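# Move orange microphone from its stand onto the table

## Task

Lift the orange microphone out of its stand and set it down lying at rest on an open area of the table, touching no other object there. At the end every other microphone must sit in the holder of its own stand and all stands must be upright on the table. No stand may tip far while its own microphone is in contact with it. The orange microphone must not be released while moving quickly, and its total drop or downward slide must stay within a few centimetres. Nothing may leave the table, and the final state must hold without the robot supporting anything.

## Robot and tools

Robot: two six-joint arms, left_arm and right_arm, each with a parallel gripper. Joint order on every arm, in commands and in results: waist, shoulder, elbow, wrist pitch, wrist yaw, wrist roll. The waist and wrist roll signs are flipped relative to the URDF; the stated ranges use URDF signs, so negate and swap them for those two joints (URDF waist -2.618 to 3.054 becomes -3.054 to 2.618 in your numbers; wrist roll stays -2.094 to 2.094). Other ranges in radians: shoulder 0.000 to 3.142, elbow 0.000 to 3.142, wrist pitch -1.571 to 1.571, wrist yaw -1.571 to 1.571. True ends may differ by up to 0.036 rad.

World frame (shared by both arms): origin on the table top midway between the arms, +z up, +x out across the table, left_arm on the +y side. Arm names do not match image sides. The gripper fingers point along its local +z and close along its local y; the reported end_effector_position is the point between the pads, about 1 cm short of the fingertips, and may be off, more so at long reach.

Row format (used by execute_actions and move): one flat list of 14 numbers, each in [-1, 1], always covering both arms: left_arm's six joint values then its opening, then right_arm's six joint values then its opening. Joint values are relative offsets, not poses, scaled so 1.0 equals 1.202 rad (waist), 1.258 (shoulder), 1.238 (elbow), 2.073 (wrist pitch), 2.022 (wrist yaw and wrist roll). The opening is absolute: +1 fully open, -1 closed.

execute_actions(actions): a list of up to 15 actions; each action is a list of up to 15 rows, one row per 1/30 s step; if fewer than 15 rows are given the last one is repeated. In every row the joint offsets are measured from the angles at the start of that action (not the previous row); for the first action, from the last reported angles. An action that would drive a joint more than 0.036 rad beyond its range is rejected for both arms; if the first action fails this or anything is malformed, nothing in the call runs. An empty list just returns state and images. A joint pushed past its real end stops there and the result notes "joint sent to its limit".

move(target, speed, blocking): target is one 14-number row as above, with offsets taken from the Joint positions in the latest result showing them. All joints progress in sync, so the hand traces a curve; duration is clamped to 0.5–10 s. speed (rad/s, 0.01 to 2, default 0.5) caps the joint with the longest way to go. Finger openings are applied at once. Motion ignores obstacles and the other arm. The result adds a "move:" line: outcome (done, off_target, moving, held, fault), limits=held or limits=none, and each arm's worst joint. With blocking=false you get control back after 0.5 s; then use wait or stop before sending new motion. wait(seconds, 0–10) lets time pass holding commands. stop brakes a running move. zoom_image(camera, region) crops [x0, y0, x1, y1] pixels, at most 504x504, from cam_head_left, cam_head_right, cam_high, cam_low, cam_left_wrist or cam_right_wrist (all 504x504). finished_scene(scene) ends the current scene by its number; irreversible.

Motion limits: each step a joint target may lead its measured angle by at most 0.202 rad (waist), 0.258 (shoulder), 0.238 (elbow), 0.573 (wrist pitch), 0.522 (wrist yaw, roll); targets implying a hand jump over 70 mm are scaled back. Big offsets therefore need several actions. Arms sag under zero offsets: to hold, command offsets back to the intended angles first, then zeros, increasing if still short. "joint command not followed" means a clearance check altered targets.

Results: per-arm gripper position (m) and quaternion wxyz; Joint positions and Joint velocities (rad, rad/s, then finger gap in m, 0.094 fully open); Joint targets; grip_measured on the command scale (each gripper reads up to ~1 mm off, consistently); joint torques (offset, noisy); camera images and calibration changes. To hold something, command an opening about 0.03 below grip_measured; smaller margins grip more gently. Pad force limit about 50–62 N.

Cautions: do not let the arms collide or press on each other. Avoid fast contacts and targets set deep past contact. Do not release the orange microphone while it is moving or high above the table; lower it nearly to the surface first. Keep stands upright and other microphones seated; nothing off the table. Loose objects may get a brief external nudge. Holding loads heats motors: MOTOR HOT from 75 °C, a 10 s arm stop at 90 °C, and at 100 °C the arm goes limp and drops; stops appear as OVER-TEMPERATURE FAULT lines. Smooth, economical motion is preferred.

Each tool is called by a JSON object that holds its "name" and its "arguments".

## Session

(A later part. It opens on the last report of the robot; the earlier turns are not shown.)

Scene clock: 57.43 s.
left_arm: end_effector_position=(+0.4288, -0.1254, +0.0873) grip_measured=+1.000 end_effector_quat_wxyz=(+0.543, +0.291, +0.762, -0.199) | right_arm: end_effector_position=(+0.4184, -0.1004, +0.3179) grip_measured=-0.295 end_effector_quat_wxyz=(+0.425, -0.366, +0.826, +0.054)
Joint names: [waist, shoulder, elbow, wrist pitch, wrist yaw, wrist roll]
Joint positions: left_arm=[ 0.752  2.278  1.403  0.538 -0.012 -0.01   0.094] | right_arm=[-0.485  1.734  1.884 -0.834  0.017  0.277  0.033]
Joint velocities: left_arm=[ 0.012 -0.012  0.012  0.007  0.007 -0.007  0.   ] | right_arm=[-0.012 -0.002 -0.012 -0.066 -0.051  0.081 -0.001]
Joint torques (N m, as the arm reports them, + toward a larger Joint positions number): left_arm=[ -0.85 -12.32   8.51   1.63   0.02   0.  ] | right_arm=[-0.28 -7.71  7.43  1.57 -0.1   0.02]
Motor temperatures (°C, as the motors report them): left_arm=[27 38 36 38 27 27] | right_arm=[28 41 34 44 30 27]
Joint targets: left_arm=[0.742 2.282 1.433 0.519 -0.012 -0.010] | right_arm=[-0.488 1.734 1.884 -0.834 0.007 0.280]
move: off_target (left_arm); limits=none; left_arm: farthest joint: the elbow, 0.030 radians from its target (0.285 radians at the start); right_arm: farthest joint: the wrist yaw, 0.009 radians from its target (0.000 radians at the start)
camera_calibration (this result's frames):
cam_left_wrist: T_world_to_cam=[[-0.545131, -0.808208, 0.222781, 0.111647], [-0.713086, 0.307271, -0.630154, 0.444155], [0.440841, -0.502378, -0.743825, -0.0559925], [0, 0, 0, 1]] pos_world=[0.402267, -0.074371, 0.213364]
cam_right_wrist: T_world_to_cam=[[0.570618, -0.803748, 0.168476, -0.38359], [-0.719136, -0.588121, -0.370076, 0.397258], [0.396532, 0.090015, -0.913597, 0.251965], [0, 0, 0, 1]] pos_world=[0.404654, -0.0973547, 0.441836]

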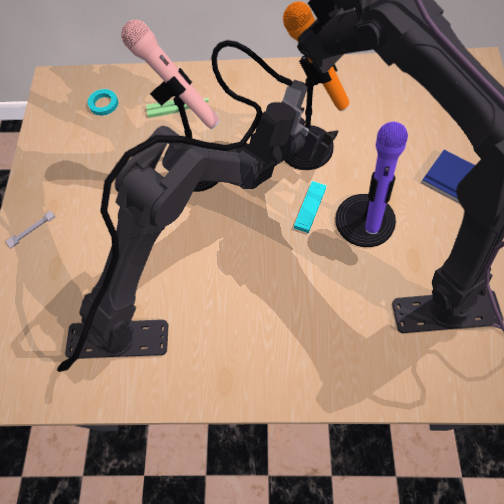

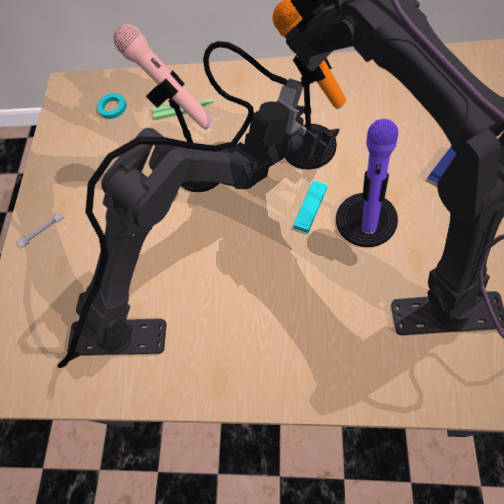

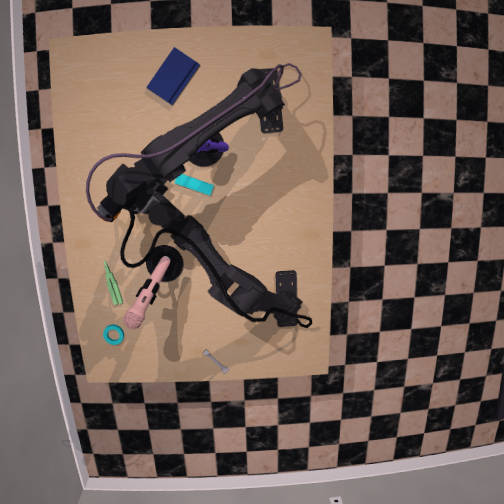

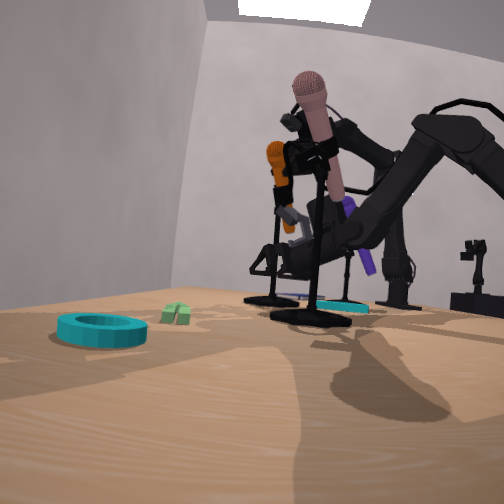

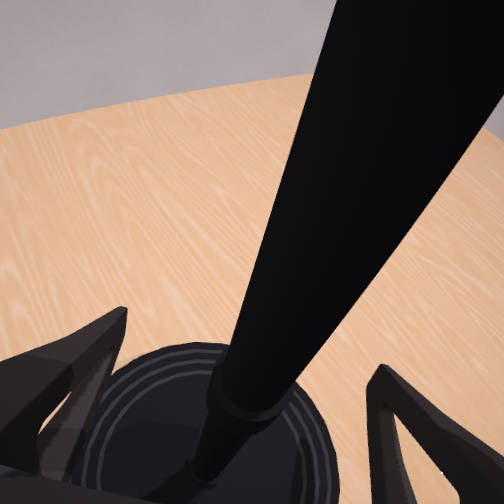

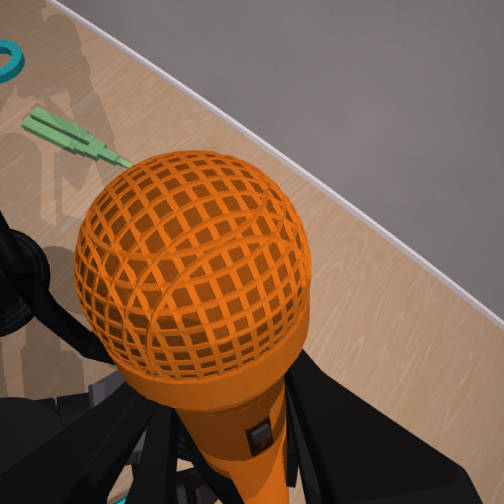

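Camera touches; back slightly, close, pull.

{"name": "move", "arguments": {"target": [0,-0.03,-0.04,0.01,0,0,1,0,0,0,0,0,0,-0.5], "speed": 0.1}}

{"name": "move", "arguments": {"target": [0,0,0,0,0,0,-1,0,0,0,0,0,0,-0.5]}}

{"name": "move", "arguments": {"target": [0,0,0,0,0,0,-1,-0.03,0.0,0.25,0.08,0,0,-0.5], "speed": 0.1}}

Scene clock: 61.40 s.
left_arm: end_effector_position=(+0.4219, -0.1192, +0.0770) grip_measured=+1.000 end_effector_quat_wxyz=(+0.534, +0.294, +0.769, -0.195) | right_arm: end_effector_position=(+0.4184, -0.1005, +0.3178) grip_measured=-0.295 end_effector_quat_wxyz=(+0.425, -0.365, +0.826, +0.054)
Joint names: [waist, shoulder, elbow, wrist pitch, wrist yaw, wrist roll]
Joint positions: left_arm=[ 0.752  2.267  1.36   0.546 -0.012 -0.01   0.094] | right_arm=[-0.485  1.734  1.884 -0.834  0.017  0.275  0.033]
Joint velocities: left_arm=[ 0.002 -0.022 -0.012 -0.007 -0.007 -0.037  0.   ] | right_arm=[-0.007  0.002 -0.007 -0.007  0.022 -0.007 -0.001]
Joint torques (N m, as the arm reports them, + toward a larger Joint positions number): left_arm=[  0.   -14.65   5.44   1.93   0.02   0.  ] | right_arm=[-0.06 -7.74  7.43  1.58  0.    0.  ]
Motor temperatures (°C, as the motors report them): left_arm=[27 40 37 38 27 27] | right_arm=[28 40 34 43 30 27]
Joint targets: left_arm=[0.752 2.241 1.354 0.559 -0.012 -0.010] | right_arm=[-0.485 1.734 1.884 -0.834 0.017 0.277]
move: off_target (left_arm); limits=none; left_arm: farthest joint: the shoulder, 0.027 radians from its target (0.038 radians at the start); right_arm: farthest joint: the wrist roll, 0.002 radians from its target (0.000 radians at the start)
camera_calibration (this result's frames):
cam_left_wrist: T_world_to_cam=[[-0.541102, -0.811803, 0.21951, 0.113287], [-0.724401, 0.317366, -0.611982, 0.435402], [0.427144, -0.490158, -0.759798, -0.0490523], [0, 0, 0, 1]] pos_world=[0.397657, -0.0702586, 0.204321]
cam_right_wrist: T_world_to_cam=[[0.569572, -0.804748, 0.167241, -0.382912], [-0.720373, -0.586724, -0.36989, 0.397766], [0.395792, 0.090203, -0.913899, 0.252337], [0, 0, 0, 1]] pos_world=[0.404762, -0.0975305, 0.441779]

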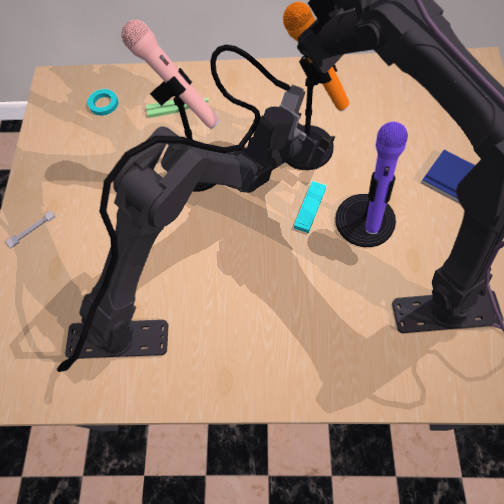

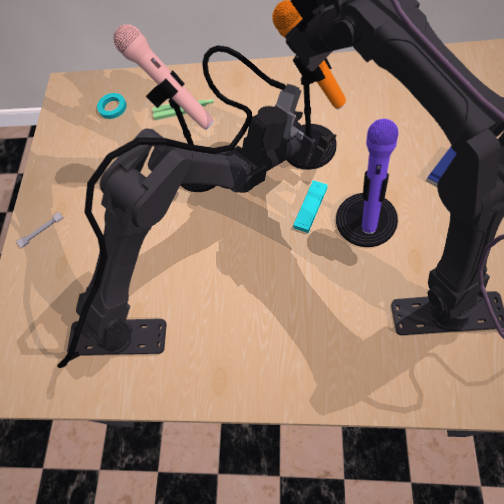

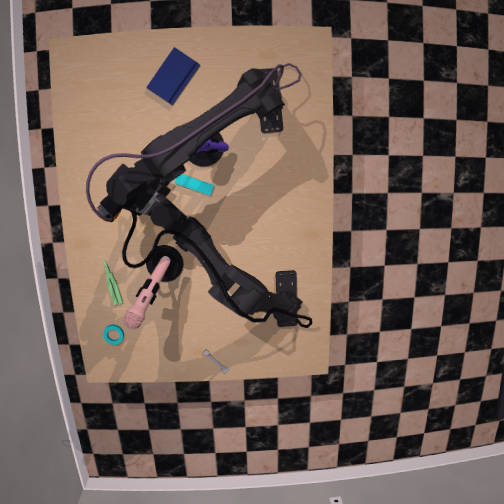

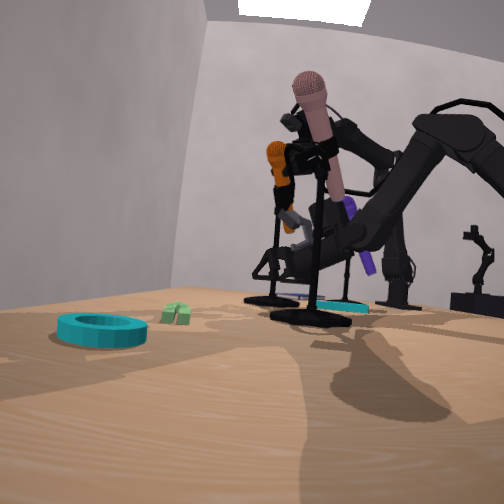

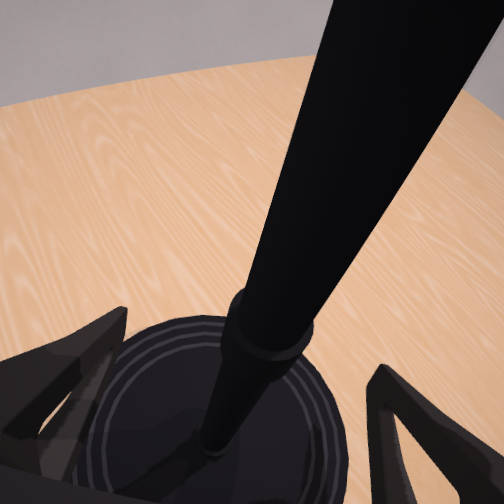

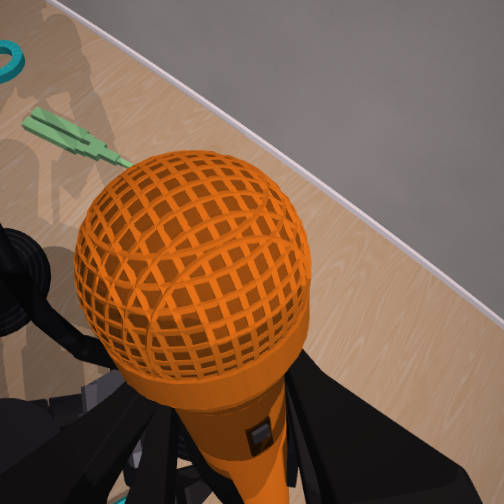

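Scene clock: 61.90 s.
left_arm: end_effector_position=(+0.4270, -0.1131, +0.0765) grip_measured=-0.791 end_effector_quat_wxyz=(+0.533, +0.278, +0.775, -0.196) | right_arm: end_effector_position=(+0.4174, -0.1021, +0.3161) grip_measured=-0.295 end_effector_quat_wxyz=(+0.421, -0.365, +0.829, +0.052)
Joint names: [waist, shoulder, elbow, wrist pitch, wrist yaw, wrist roll]
Joint positions: left_arm=[ 0.741  2.267  1.36   0.544 -0.019  0.015  0.01 ] | right_arm=[-0.485  1.734  1.884 -0.844  0.021  0.274  0.033]
Joint velocities: left_arm=[-0.012  0.007 -0.017  0.007  0.081  0.037 -0.001] | right_arm=[-0.002  0.002 -0.012 -0.066  0.022  0.022  0.   ]
Joint torques (N m, as the arm reports them, + toward a larger Joint positions number): left_arm=[  0.93 -12.41   5.94   1.83   0.09  -0.26] | right_arm=[-0.14 -7.67  7.41  1.66 -0.02  0.01]
Motor temperatures (°C, as the motors report them): left_arm=[27 41 37 38 27 27] | right_arm=[28 40 34 43 30 27]
Joint targets: left_arm=[0.752 2.267 1.360 0.546 -0.012 -0.010] | right_arm=[-0.485 1.734 1.884 -0.835 0.018 0.275]
move: off_target (left_arm); limits=none; left_arm: farthest joint: the wrist roll, 0.025 radians from its target (0.000 radians at the start); right_arm: farthest joint: the wrist pitch, 0.010 radians from its target (0.000 radians at the start)
camera_calibration (this result's frames):
cam_left_wrist: T_world_to_cam=[[-0.516426, -0.822206, 0.239335, 0.107953], [-0.741542, 0.2896, -0.605183, 0.440477], [0.428274, -0.490009, -0.759258, -0.0491094], [0, 0, 0, 1]] pos_world=[0.403414, -0.0628663, 0.203446]
cam_right_wrist: T_world_to_cam=[[0.567946, -0.805665, 0.168349, -0.383094], [-0.72506, -0.58654, -0.360914, 0.394655], [0.389519, 0.0829162, -0.917278, 0.254237], [0, 0, 0, 1]] pos_world=[0.404695, -0.0982451, 0.440137]

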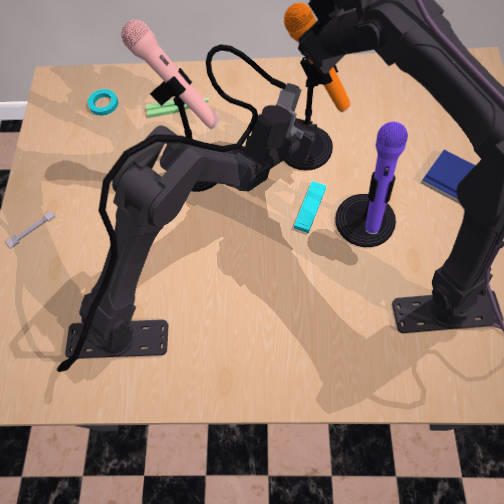

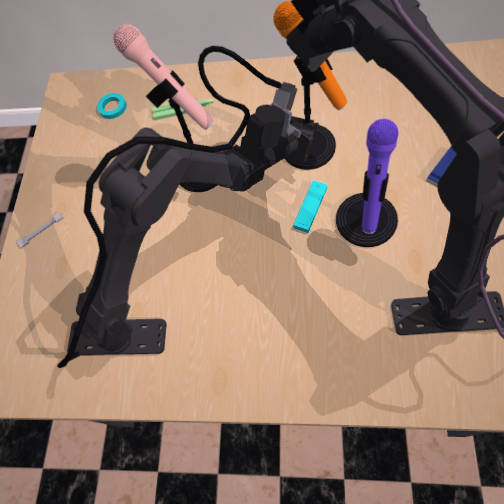

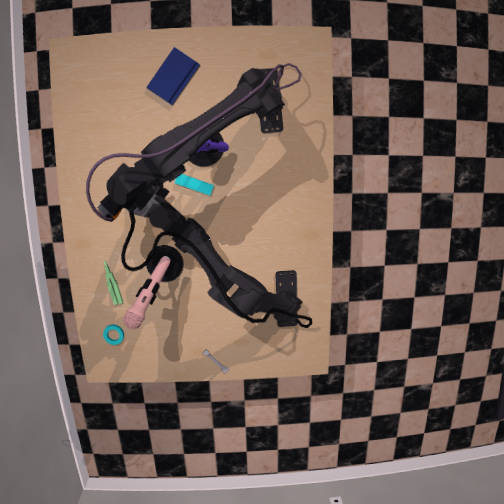

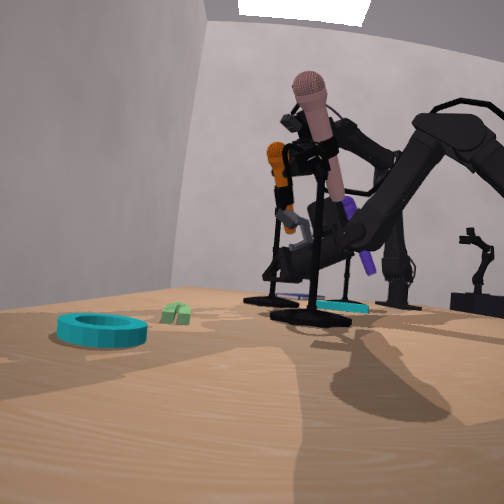

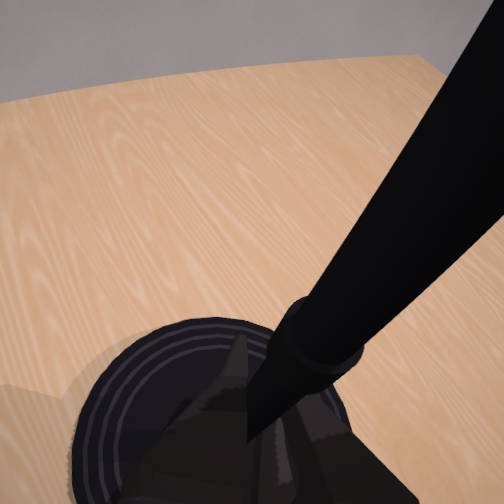

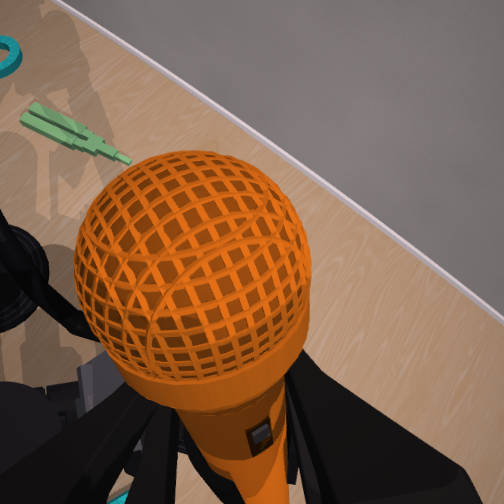

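Scene clock: 65.40 s.
left_arm: end_effector_position=(+0.4300, -0.1134, +0.0833) grip_measured=-0.791 end_effector_quat_wxyz=(+0.540, +0.257, +0.773, -0.210) | right_arm: end_effector_position=(+0.4195, -0.0936, +0.3308) grip_measured=-0.295 end_effector_quat_wxyz=(+0.414, -0.372, +0.829, +0.051)
Joint names: [waist, shoulder, elbow, wrist pitch, wrist yaw, wrist roll]
Joint positions: left_arm=[ 0.739  2.267  1.36   0.573 -0.022  0.057  0.01 ] | right_arm=[-0.499  1.809  2.054 -0.957  0.027  0.276  0.033]
Joint velocities: left_arm=[ 0.007 -0.007 -0.002 -0.051 -0.022  0.007  0.001] | right_arm=[ 0.007 -0.017 -0.012 -0.022 -0.051  0.081  0.   ]
Joint torques (N m, as the arm reports them, + toward a larger Joint positions number): left_arm=[  0.16 -12.39   5.96   1.54   0.05  -0.44] | right_arm=[ -1.22 -11.46  13.69   3.12  -0.02  -0.03]
Motor temperatures (°C, as the motors report them): left_arm=[27 42 36 38 27 27] | right_arm=[28 41 35 45 30 27]
Joint targets: left_arm=[0.741 2.267 1.360 0.544 -0.019 0.015] | right_arm=[-0.512 1.765 2.136 -0.794 0.023 0.275]
move: off_target (left_arm, right_arm); limits=none; left_arm: farthest joint: the wrist roll, 0.042 radians from its target (0.000 radians at the start); right_arm: farthest joint: the wrist pitch, 0.279 radians from its target (0.166 radians at the start)
camera_calibration (this result's frames):
cam_left_wrist: T_world_to_cam=[[-0.500018, -0.819311, 0.280555, 0.0974608], [-0.74831, 0.245692, -0.616172, 0.445725], [0.435906, -0.518039, -0.735949, -0.0537961], [0, 0, 0, 1]] pos_world=[0.405723, -0.0575289, 0.207709]
cam_right_wrist: T_world_to_cam=[[0.578736, -0.797041, 0.1726, -0.385144], [-0.722666, -0.599305, -0.344365, 0.398776], [0.377913, 0.0745646, -0.922834, 0.272107], [0, 0, 0, 1]] pos_world=[0.408246, -0.0882765, 0.454909]

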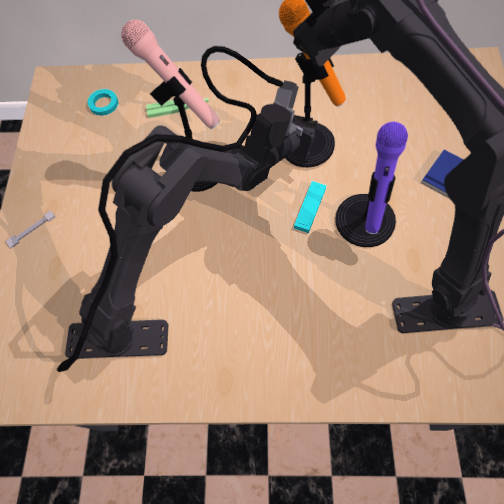

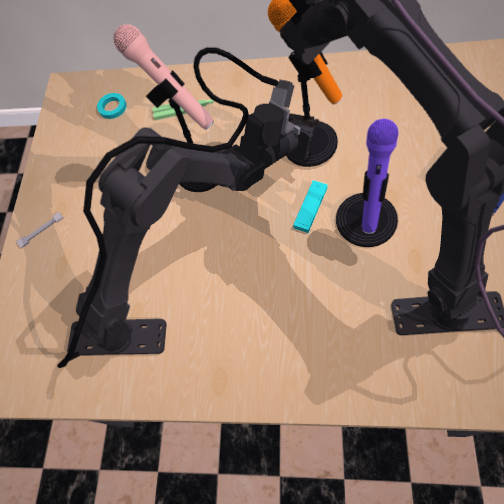

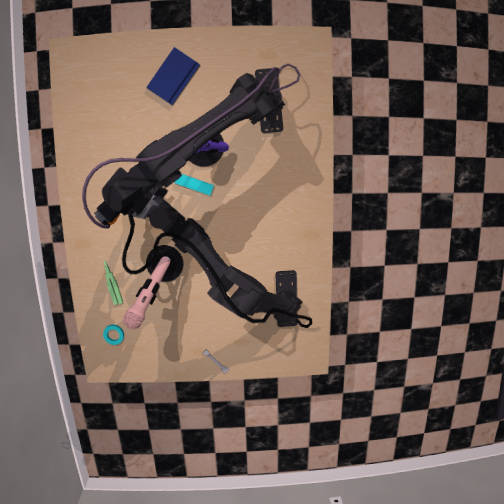

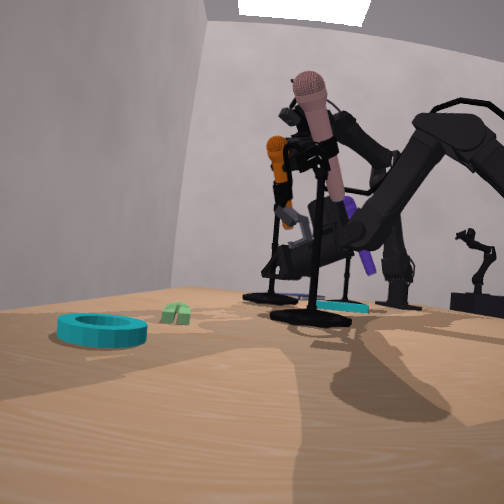

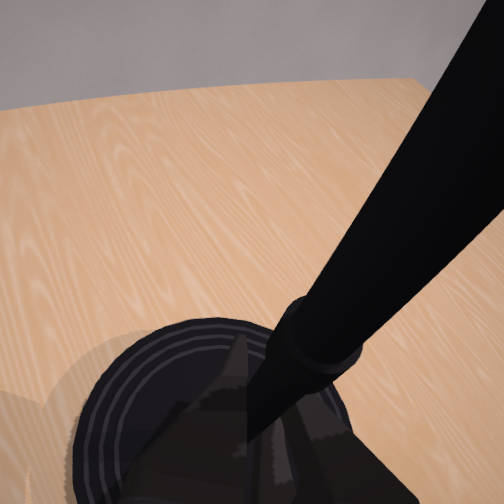

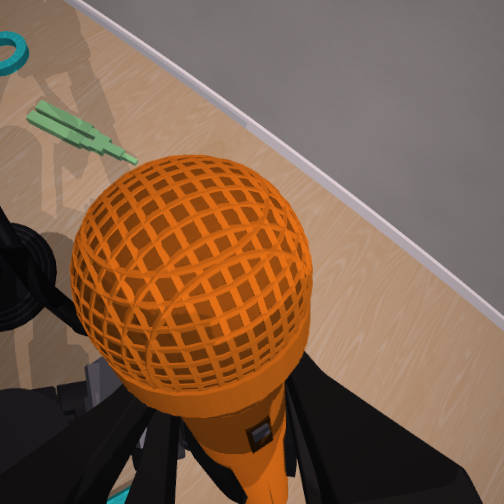

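{"name": "zoom_image", "arguments": {"camera": "cam_head_right", "region": [240,0,400,160]}}

{"name": "move", "arguments": {"target": [0,0,0,-0.03,0,0,-1,0.02,-0.1,0.02,0,0,0,-0.5], "speed": 0.06}}

Region (240, 0, 400, 160) of cam_head_right's 504x504 image, scaled by 3.150, with more detail than that image has.

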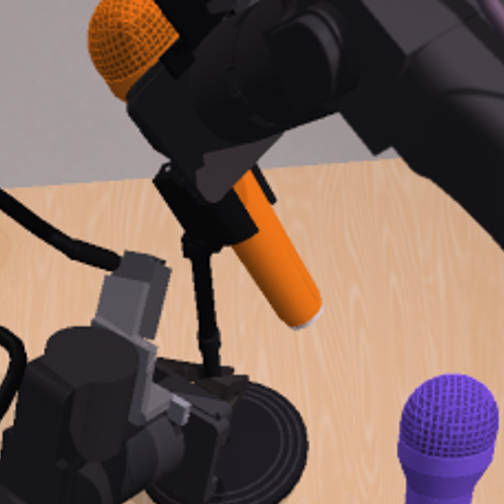

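Scene clock: 70.43 s.
left_arm: end_effector_position=(+0.4222, -0.1211, +0.0779) grip_measured=-0.791 end_effector_quat_wxyz=(+0.535, +0.281, +0.769, -0.208) | right_arm: end_effector_position=(+0.4034, -0.1130, +0.3259) grip_measured=-0.295 end_effector_quat_wxyz=(+0.384, -0.369, +0.845, +0.045)
Joint names: [waist, shoulder, elbow, wrist pitch, wrist yaw, wrist roll]
Joint positions: left_arm=[ 0.753  2.274  1.36   0.566 -0.007  0.022  0.01 ] | right_arm=[-0.482  1.769  2.037 -1.045  0.024  0.27   0.033]
Joint velocities: left_arm=[ 0.017  0.012 -0.017 -0.037  0.037 -0.066 -0.001] | right_arm=[ 0.002 -0.007 -0.002 -0.066 -0.007 -0.022  0.   ]
Joint torques (N m, as the arm reports them, + toward a larger Joint positions number): left_arm=[ -1.09 -12.97   5.94   1.28  -0.12   0.38] | right_arm=[  0.57 -14.27  10.46   2.32   0.04   0.05]
Motor temperatures (°C, as the motors report them): left_arm=[27 44 36 38 27 27] | right_arm=[28 44 36 47 30 27]
Joint targets: left_arm=[0.739 2.267 1.360 0.511 -0.022 0.057] | right_arm=[-0.475 1.683 2.079 -0.957 0.026 0.277]
move: off_target (left_arm, right_arm); limits=none; left_arm: farthest joint: the wrist pitch, 0.055 radians from its target (0.062 radians at the start); right_arm: farthest joint: the wrist pitch, 0.088 radians from its target (0.000 radians at the start)
camera_calibration (this result's frames):
cam_left_wrist: T_world_to_cam=[[-0.533846, -0.807132, 0.252083, 0.106717], [-0.732927, 0.293011, -0.613973, 0.437528], [0.421695, -0.512526, -0.747991, -0.0507495], [0, 0, 0, 1]] pos_world=[0.399047, -0.0680763, 0.203769]
cam_right_wrist: T_world_to_cam=[[0.57344, -0.802876, 0.162963, -0.385814], [-0.752432, -0.594829, -0.282887, 0.366287], [0.324058, 0.0396, -0.945208, 0.300198], [0, 0, 0, 1]] pos_world=[0.399565, -0.10377, 0.450241]

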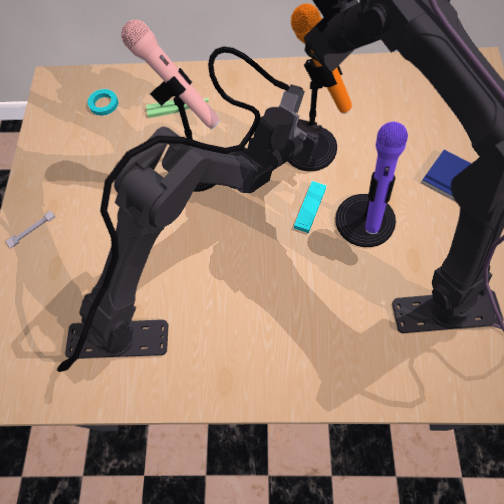

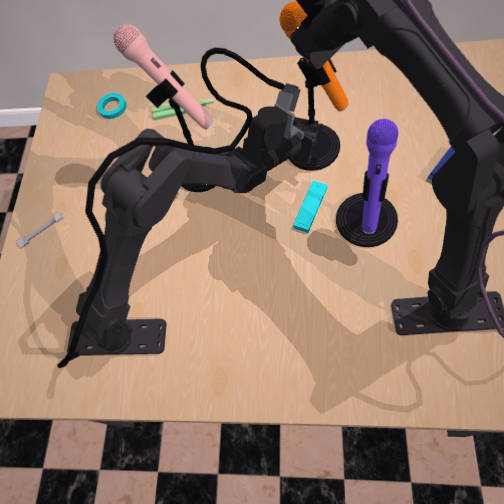

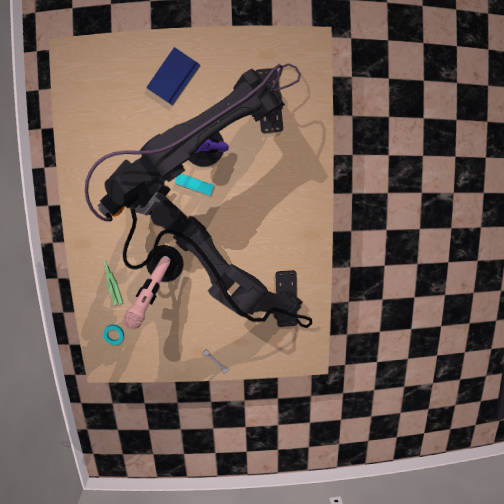

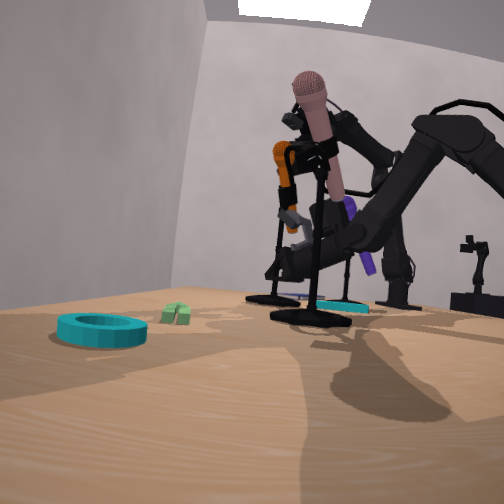

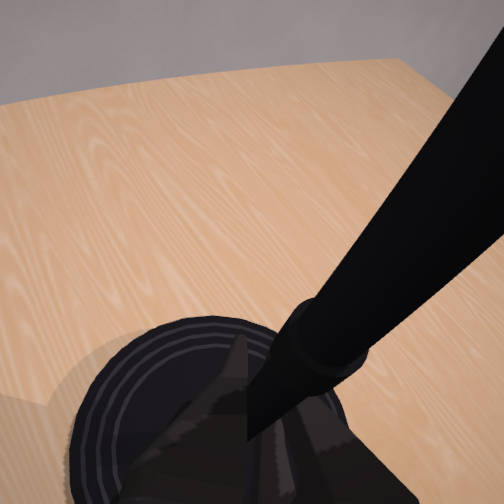

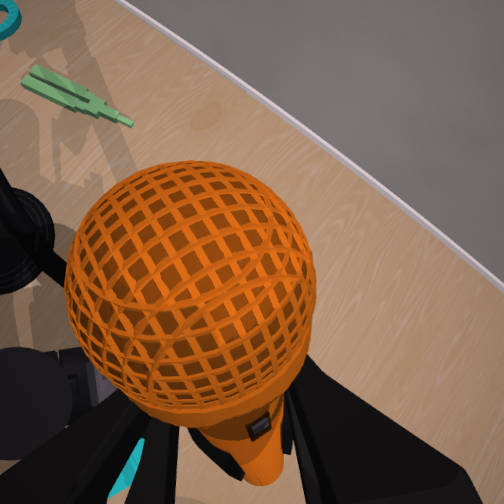

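{"name": "move", "arguments": {"target": [0,0,0,-0.04,0,0,-1,-0.02,0.10,0.35,-0.08,0,0,-0.5], "speed": 0.1}}

Scene clock: 79.27 s.
left_arm: end_effector_position=(+0.4210, -0.1231, +0.0789) grip_measured=-0.791 end_effector_quat_wxyz=(+0.535, +0.281, +0.768, -0.213) | right_arm: end_effector_position=(+0.4034, -0.1084, +0.3319) grip_measured=-0.295 end_effector_quat_wxyz=(+0.337, -0.380, +0.861, +0.037)
Joint names: [waist, shoulder, elbow, wrist pitch, wrist yaw, wrist roll]
Joint positions: left_arm=[ 0.755  2.274  1.36   0.571 -0.001  0.028  0.01 ] | right_arm=[-0.493  1.951  2.394 -1.323  0.031  0.268  0.033]
Joint velocities: left_arm=[ 0.012 -0.002 -0.007 -0.139  0.007  0.022  0.   ] | right_arm=[ 0.022  0.002 -0.017 -0.007  0.081  0.022 -0.   ]
Joint torques (N m, as the arm reports them, + toward a larger Joint positions number): left_arm=[ -0.1  -12.46   5.94   0.95  -0.03  -0.05] | right_arm=[ -1.24 -12.8   12.4    2.42  -0.07   0.  ]
Motor temperatures (°C, as the motors report them): left_arm=[27 46 36 38 27 27] | right_arm=[28 48 37 47 30 27]
Joint targets: left_arm=[0.753 2.274 1.360 0.483 -0.007 0.022] | right_arm=[-0.506 1.895 2.470 -1.211 0.024 0.270]
move: off_target (left_arm, right_arm); limits=none; left_arm: farthest joint: the wrist pitch, 0.088 radians from its target (0.083 radians at the start); right_arm: farthest joint: the wrist pitch, 0.112 radians from its target (0.165 radians at the start)
camera_calibration (this result's frames):
cam_left_wrist: T_world_to_cam=[[-0.538285, -0.801799, 0.259552, 0.106156], [-0.731843, 0.291996, -0.615746, 0.437426], [0.417917, -0.521398, -0.743968, -0.0503272], [0, 0, 0, 1]] pos_world=[0.398302, -0.0688507, 0.204348]
cam_right_wrist: T_world_to_cam=[[0.590715, -0.790717, 0.160693, -0.387959], [-0.769046, -0.612007, -0.184436, 0.342868], [0.244182, -0.0146312, -0.969619, 0.340154], [0, 0, 0, 1]] pos_world=[0.409794, -0.0919513, 0.4554]

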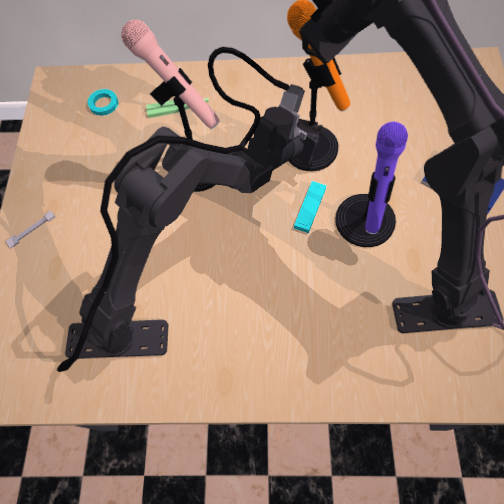

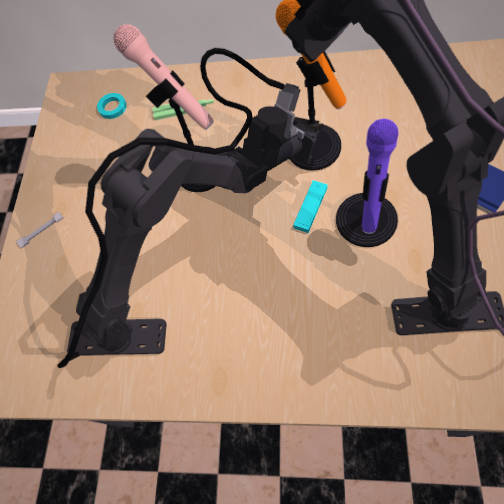

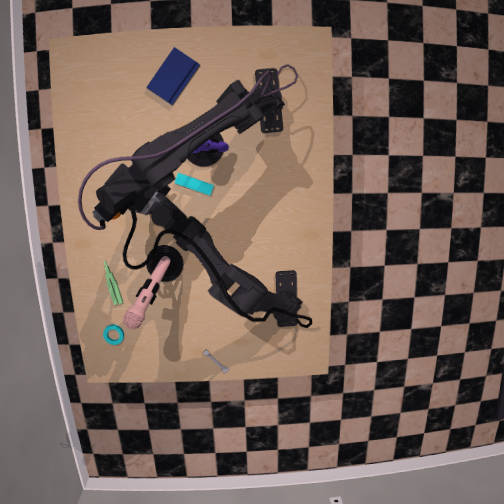

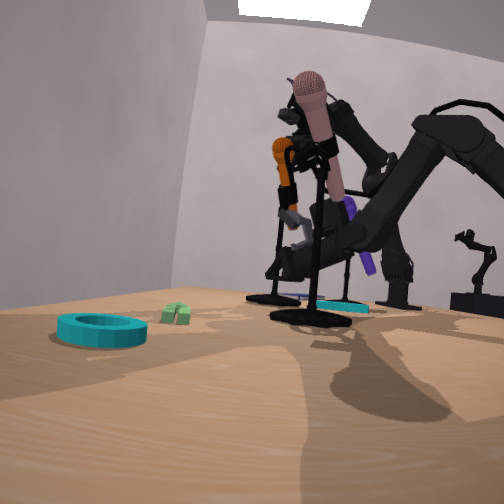

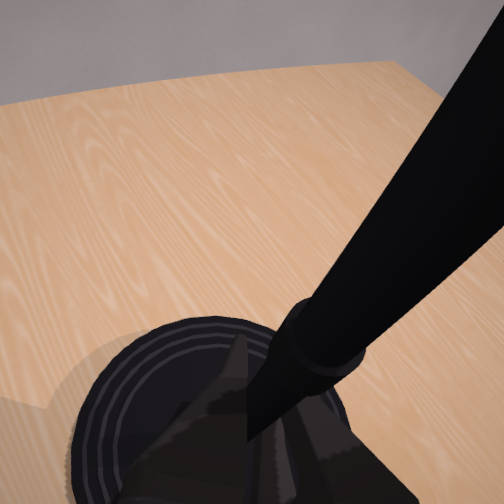

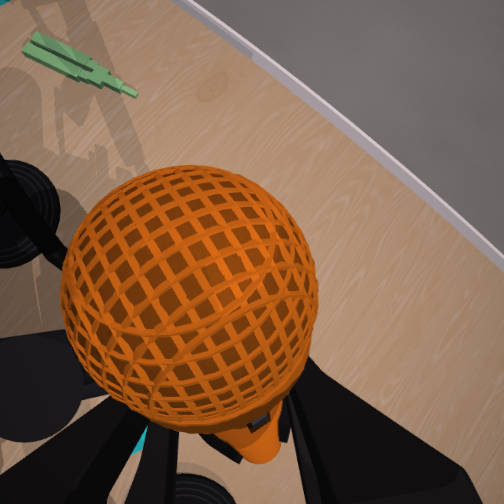

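{"name": "move", "arguments": {"target": [0,0,0,-0.04,0,0,-1,-0.03,-0.05,0.08,0.25,0,0,-0.5], "speed": 0.1}}

Scene clock: 89.47 s.
left_arm: end_effector_position=(+0.4279, -0.1156, +0.0781) grip_measured=-0.791 end_effector_quat_wxyz=(+0.536, +0.258, +0.775, -0.212) | right_arm: end_effector_position=(+0.4163, -0.0945, +0.3384) grip_measured=-0.295 end_effector_quat_wxyz=(+0.368, -0.376, +0.849, +0.043)
Joint names: [waist, shoulder, elbow, wrist pitch, wrist yaw, wrist roll]
Joint positions: left_arm=[ 0.744  2.277  1.36   0.576 -0.021  0.063  0.01 ] | right_arm=[-0.504  1.963  2.39  -1.238  0.035  0.263  0.033]
Joint velocities: left_arm=[-0.007  0.002 -0.007 -0.007 -0.007  0.007  0.   ] | right_arm=[ 0.017  0.002 -0.017  0.037  0.007  0.081  0.   ]
Joint torques (N m, as the arm reports them, + toward a larger Joint positions number): left_arm=[  0.89 -12.76   5.94   0.95   0.21  -0.37] | right_arm=[ -1.34 -12.04  11.13   3.79  -0.01   0.02]
Motor temperatures (°C, as the motors report them): left_arm=[27 47 36 37 27 27] | right_arm=[28 50 37 53 30 27]
Joint targets: left_arm=[0.754 2.274 1.360 0.488 -0.001 0.027] | right_arm=[-0.519 1.920 2.449 -0.993 0.033 0.266]
move: off_target (left_arm, right_arm); limits=none; left_arm: farthest joint: the wrist pitch, 0.088 radians from its target (0.083 radians at the start); right_arm: farthest joint: the wrist pitch, 0.433 radians from its target (0.518 radians at the start)
camera_calibration (this result's frames):
cam_left_wrist: T_world_to_cam=[[-0.500495, -0.817368, 0.285331, 0.0960906], [-0.75282, 0.248148, -0.60966, 0.443259], [0.427512, -0.519935, -0.739528, -0.0542179], [0, 0, 0, 1]] pos_world=[0.404966, -0.059642, 0.202724]
cam_right_wrist: T_world_to_cam=[[0.584937, -0.79428, 0.164222, -0.384752], [-0.754167, -0.607135, -0.250238, 0.37909], [0.298464, 0.022523, -0.954155, 0.319151], [0, 0, 0, 1]] pos_world=[0.415698, -0.0826305, 0.462567]

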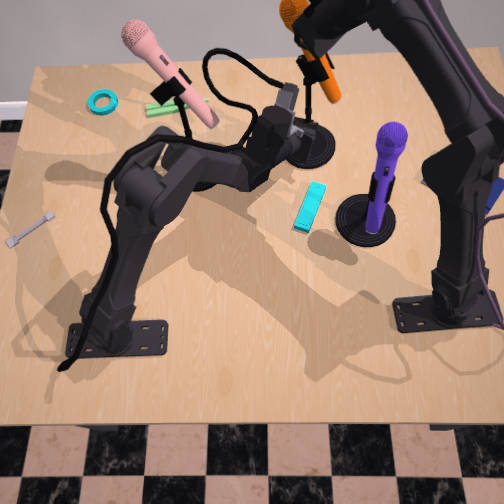

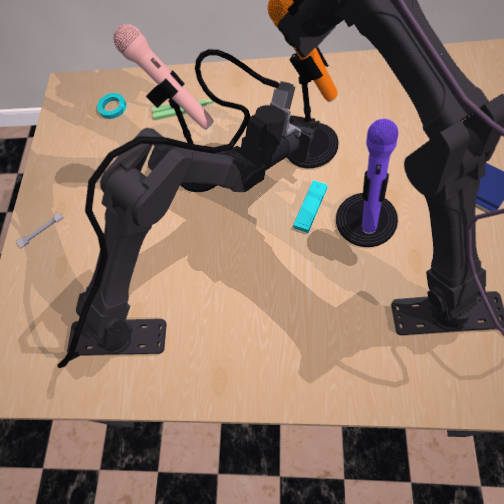

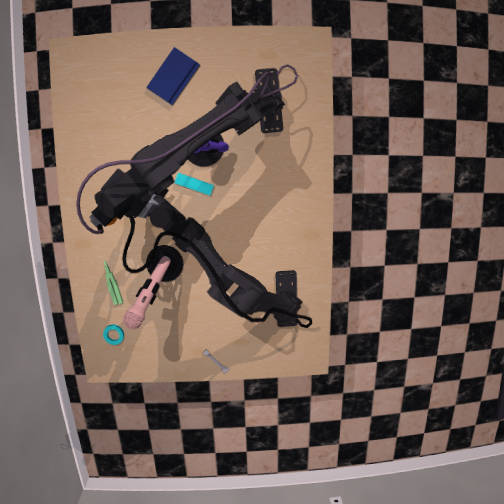

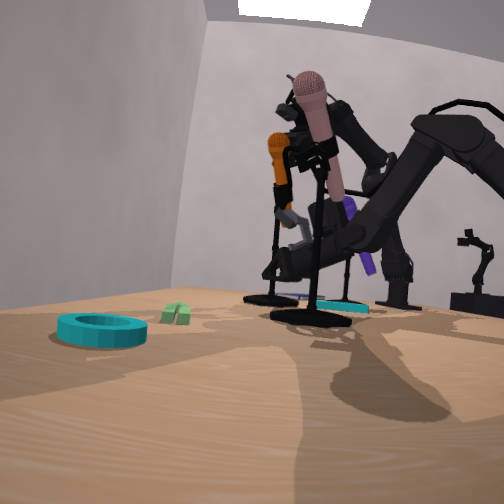

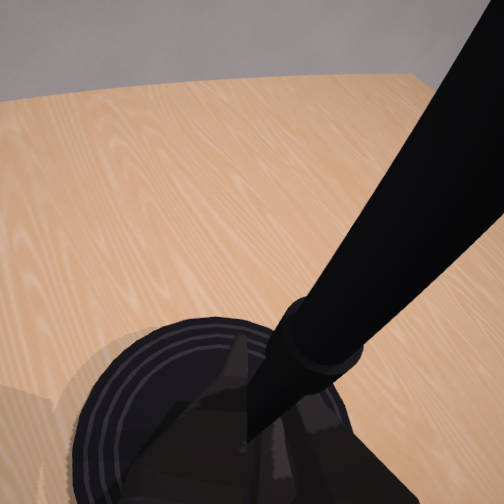

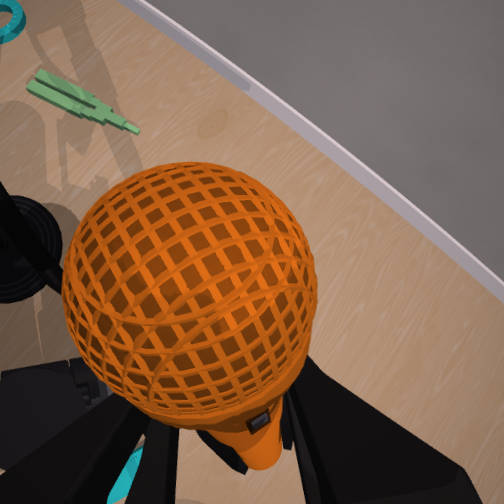

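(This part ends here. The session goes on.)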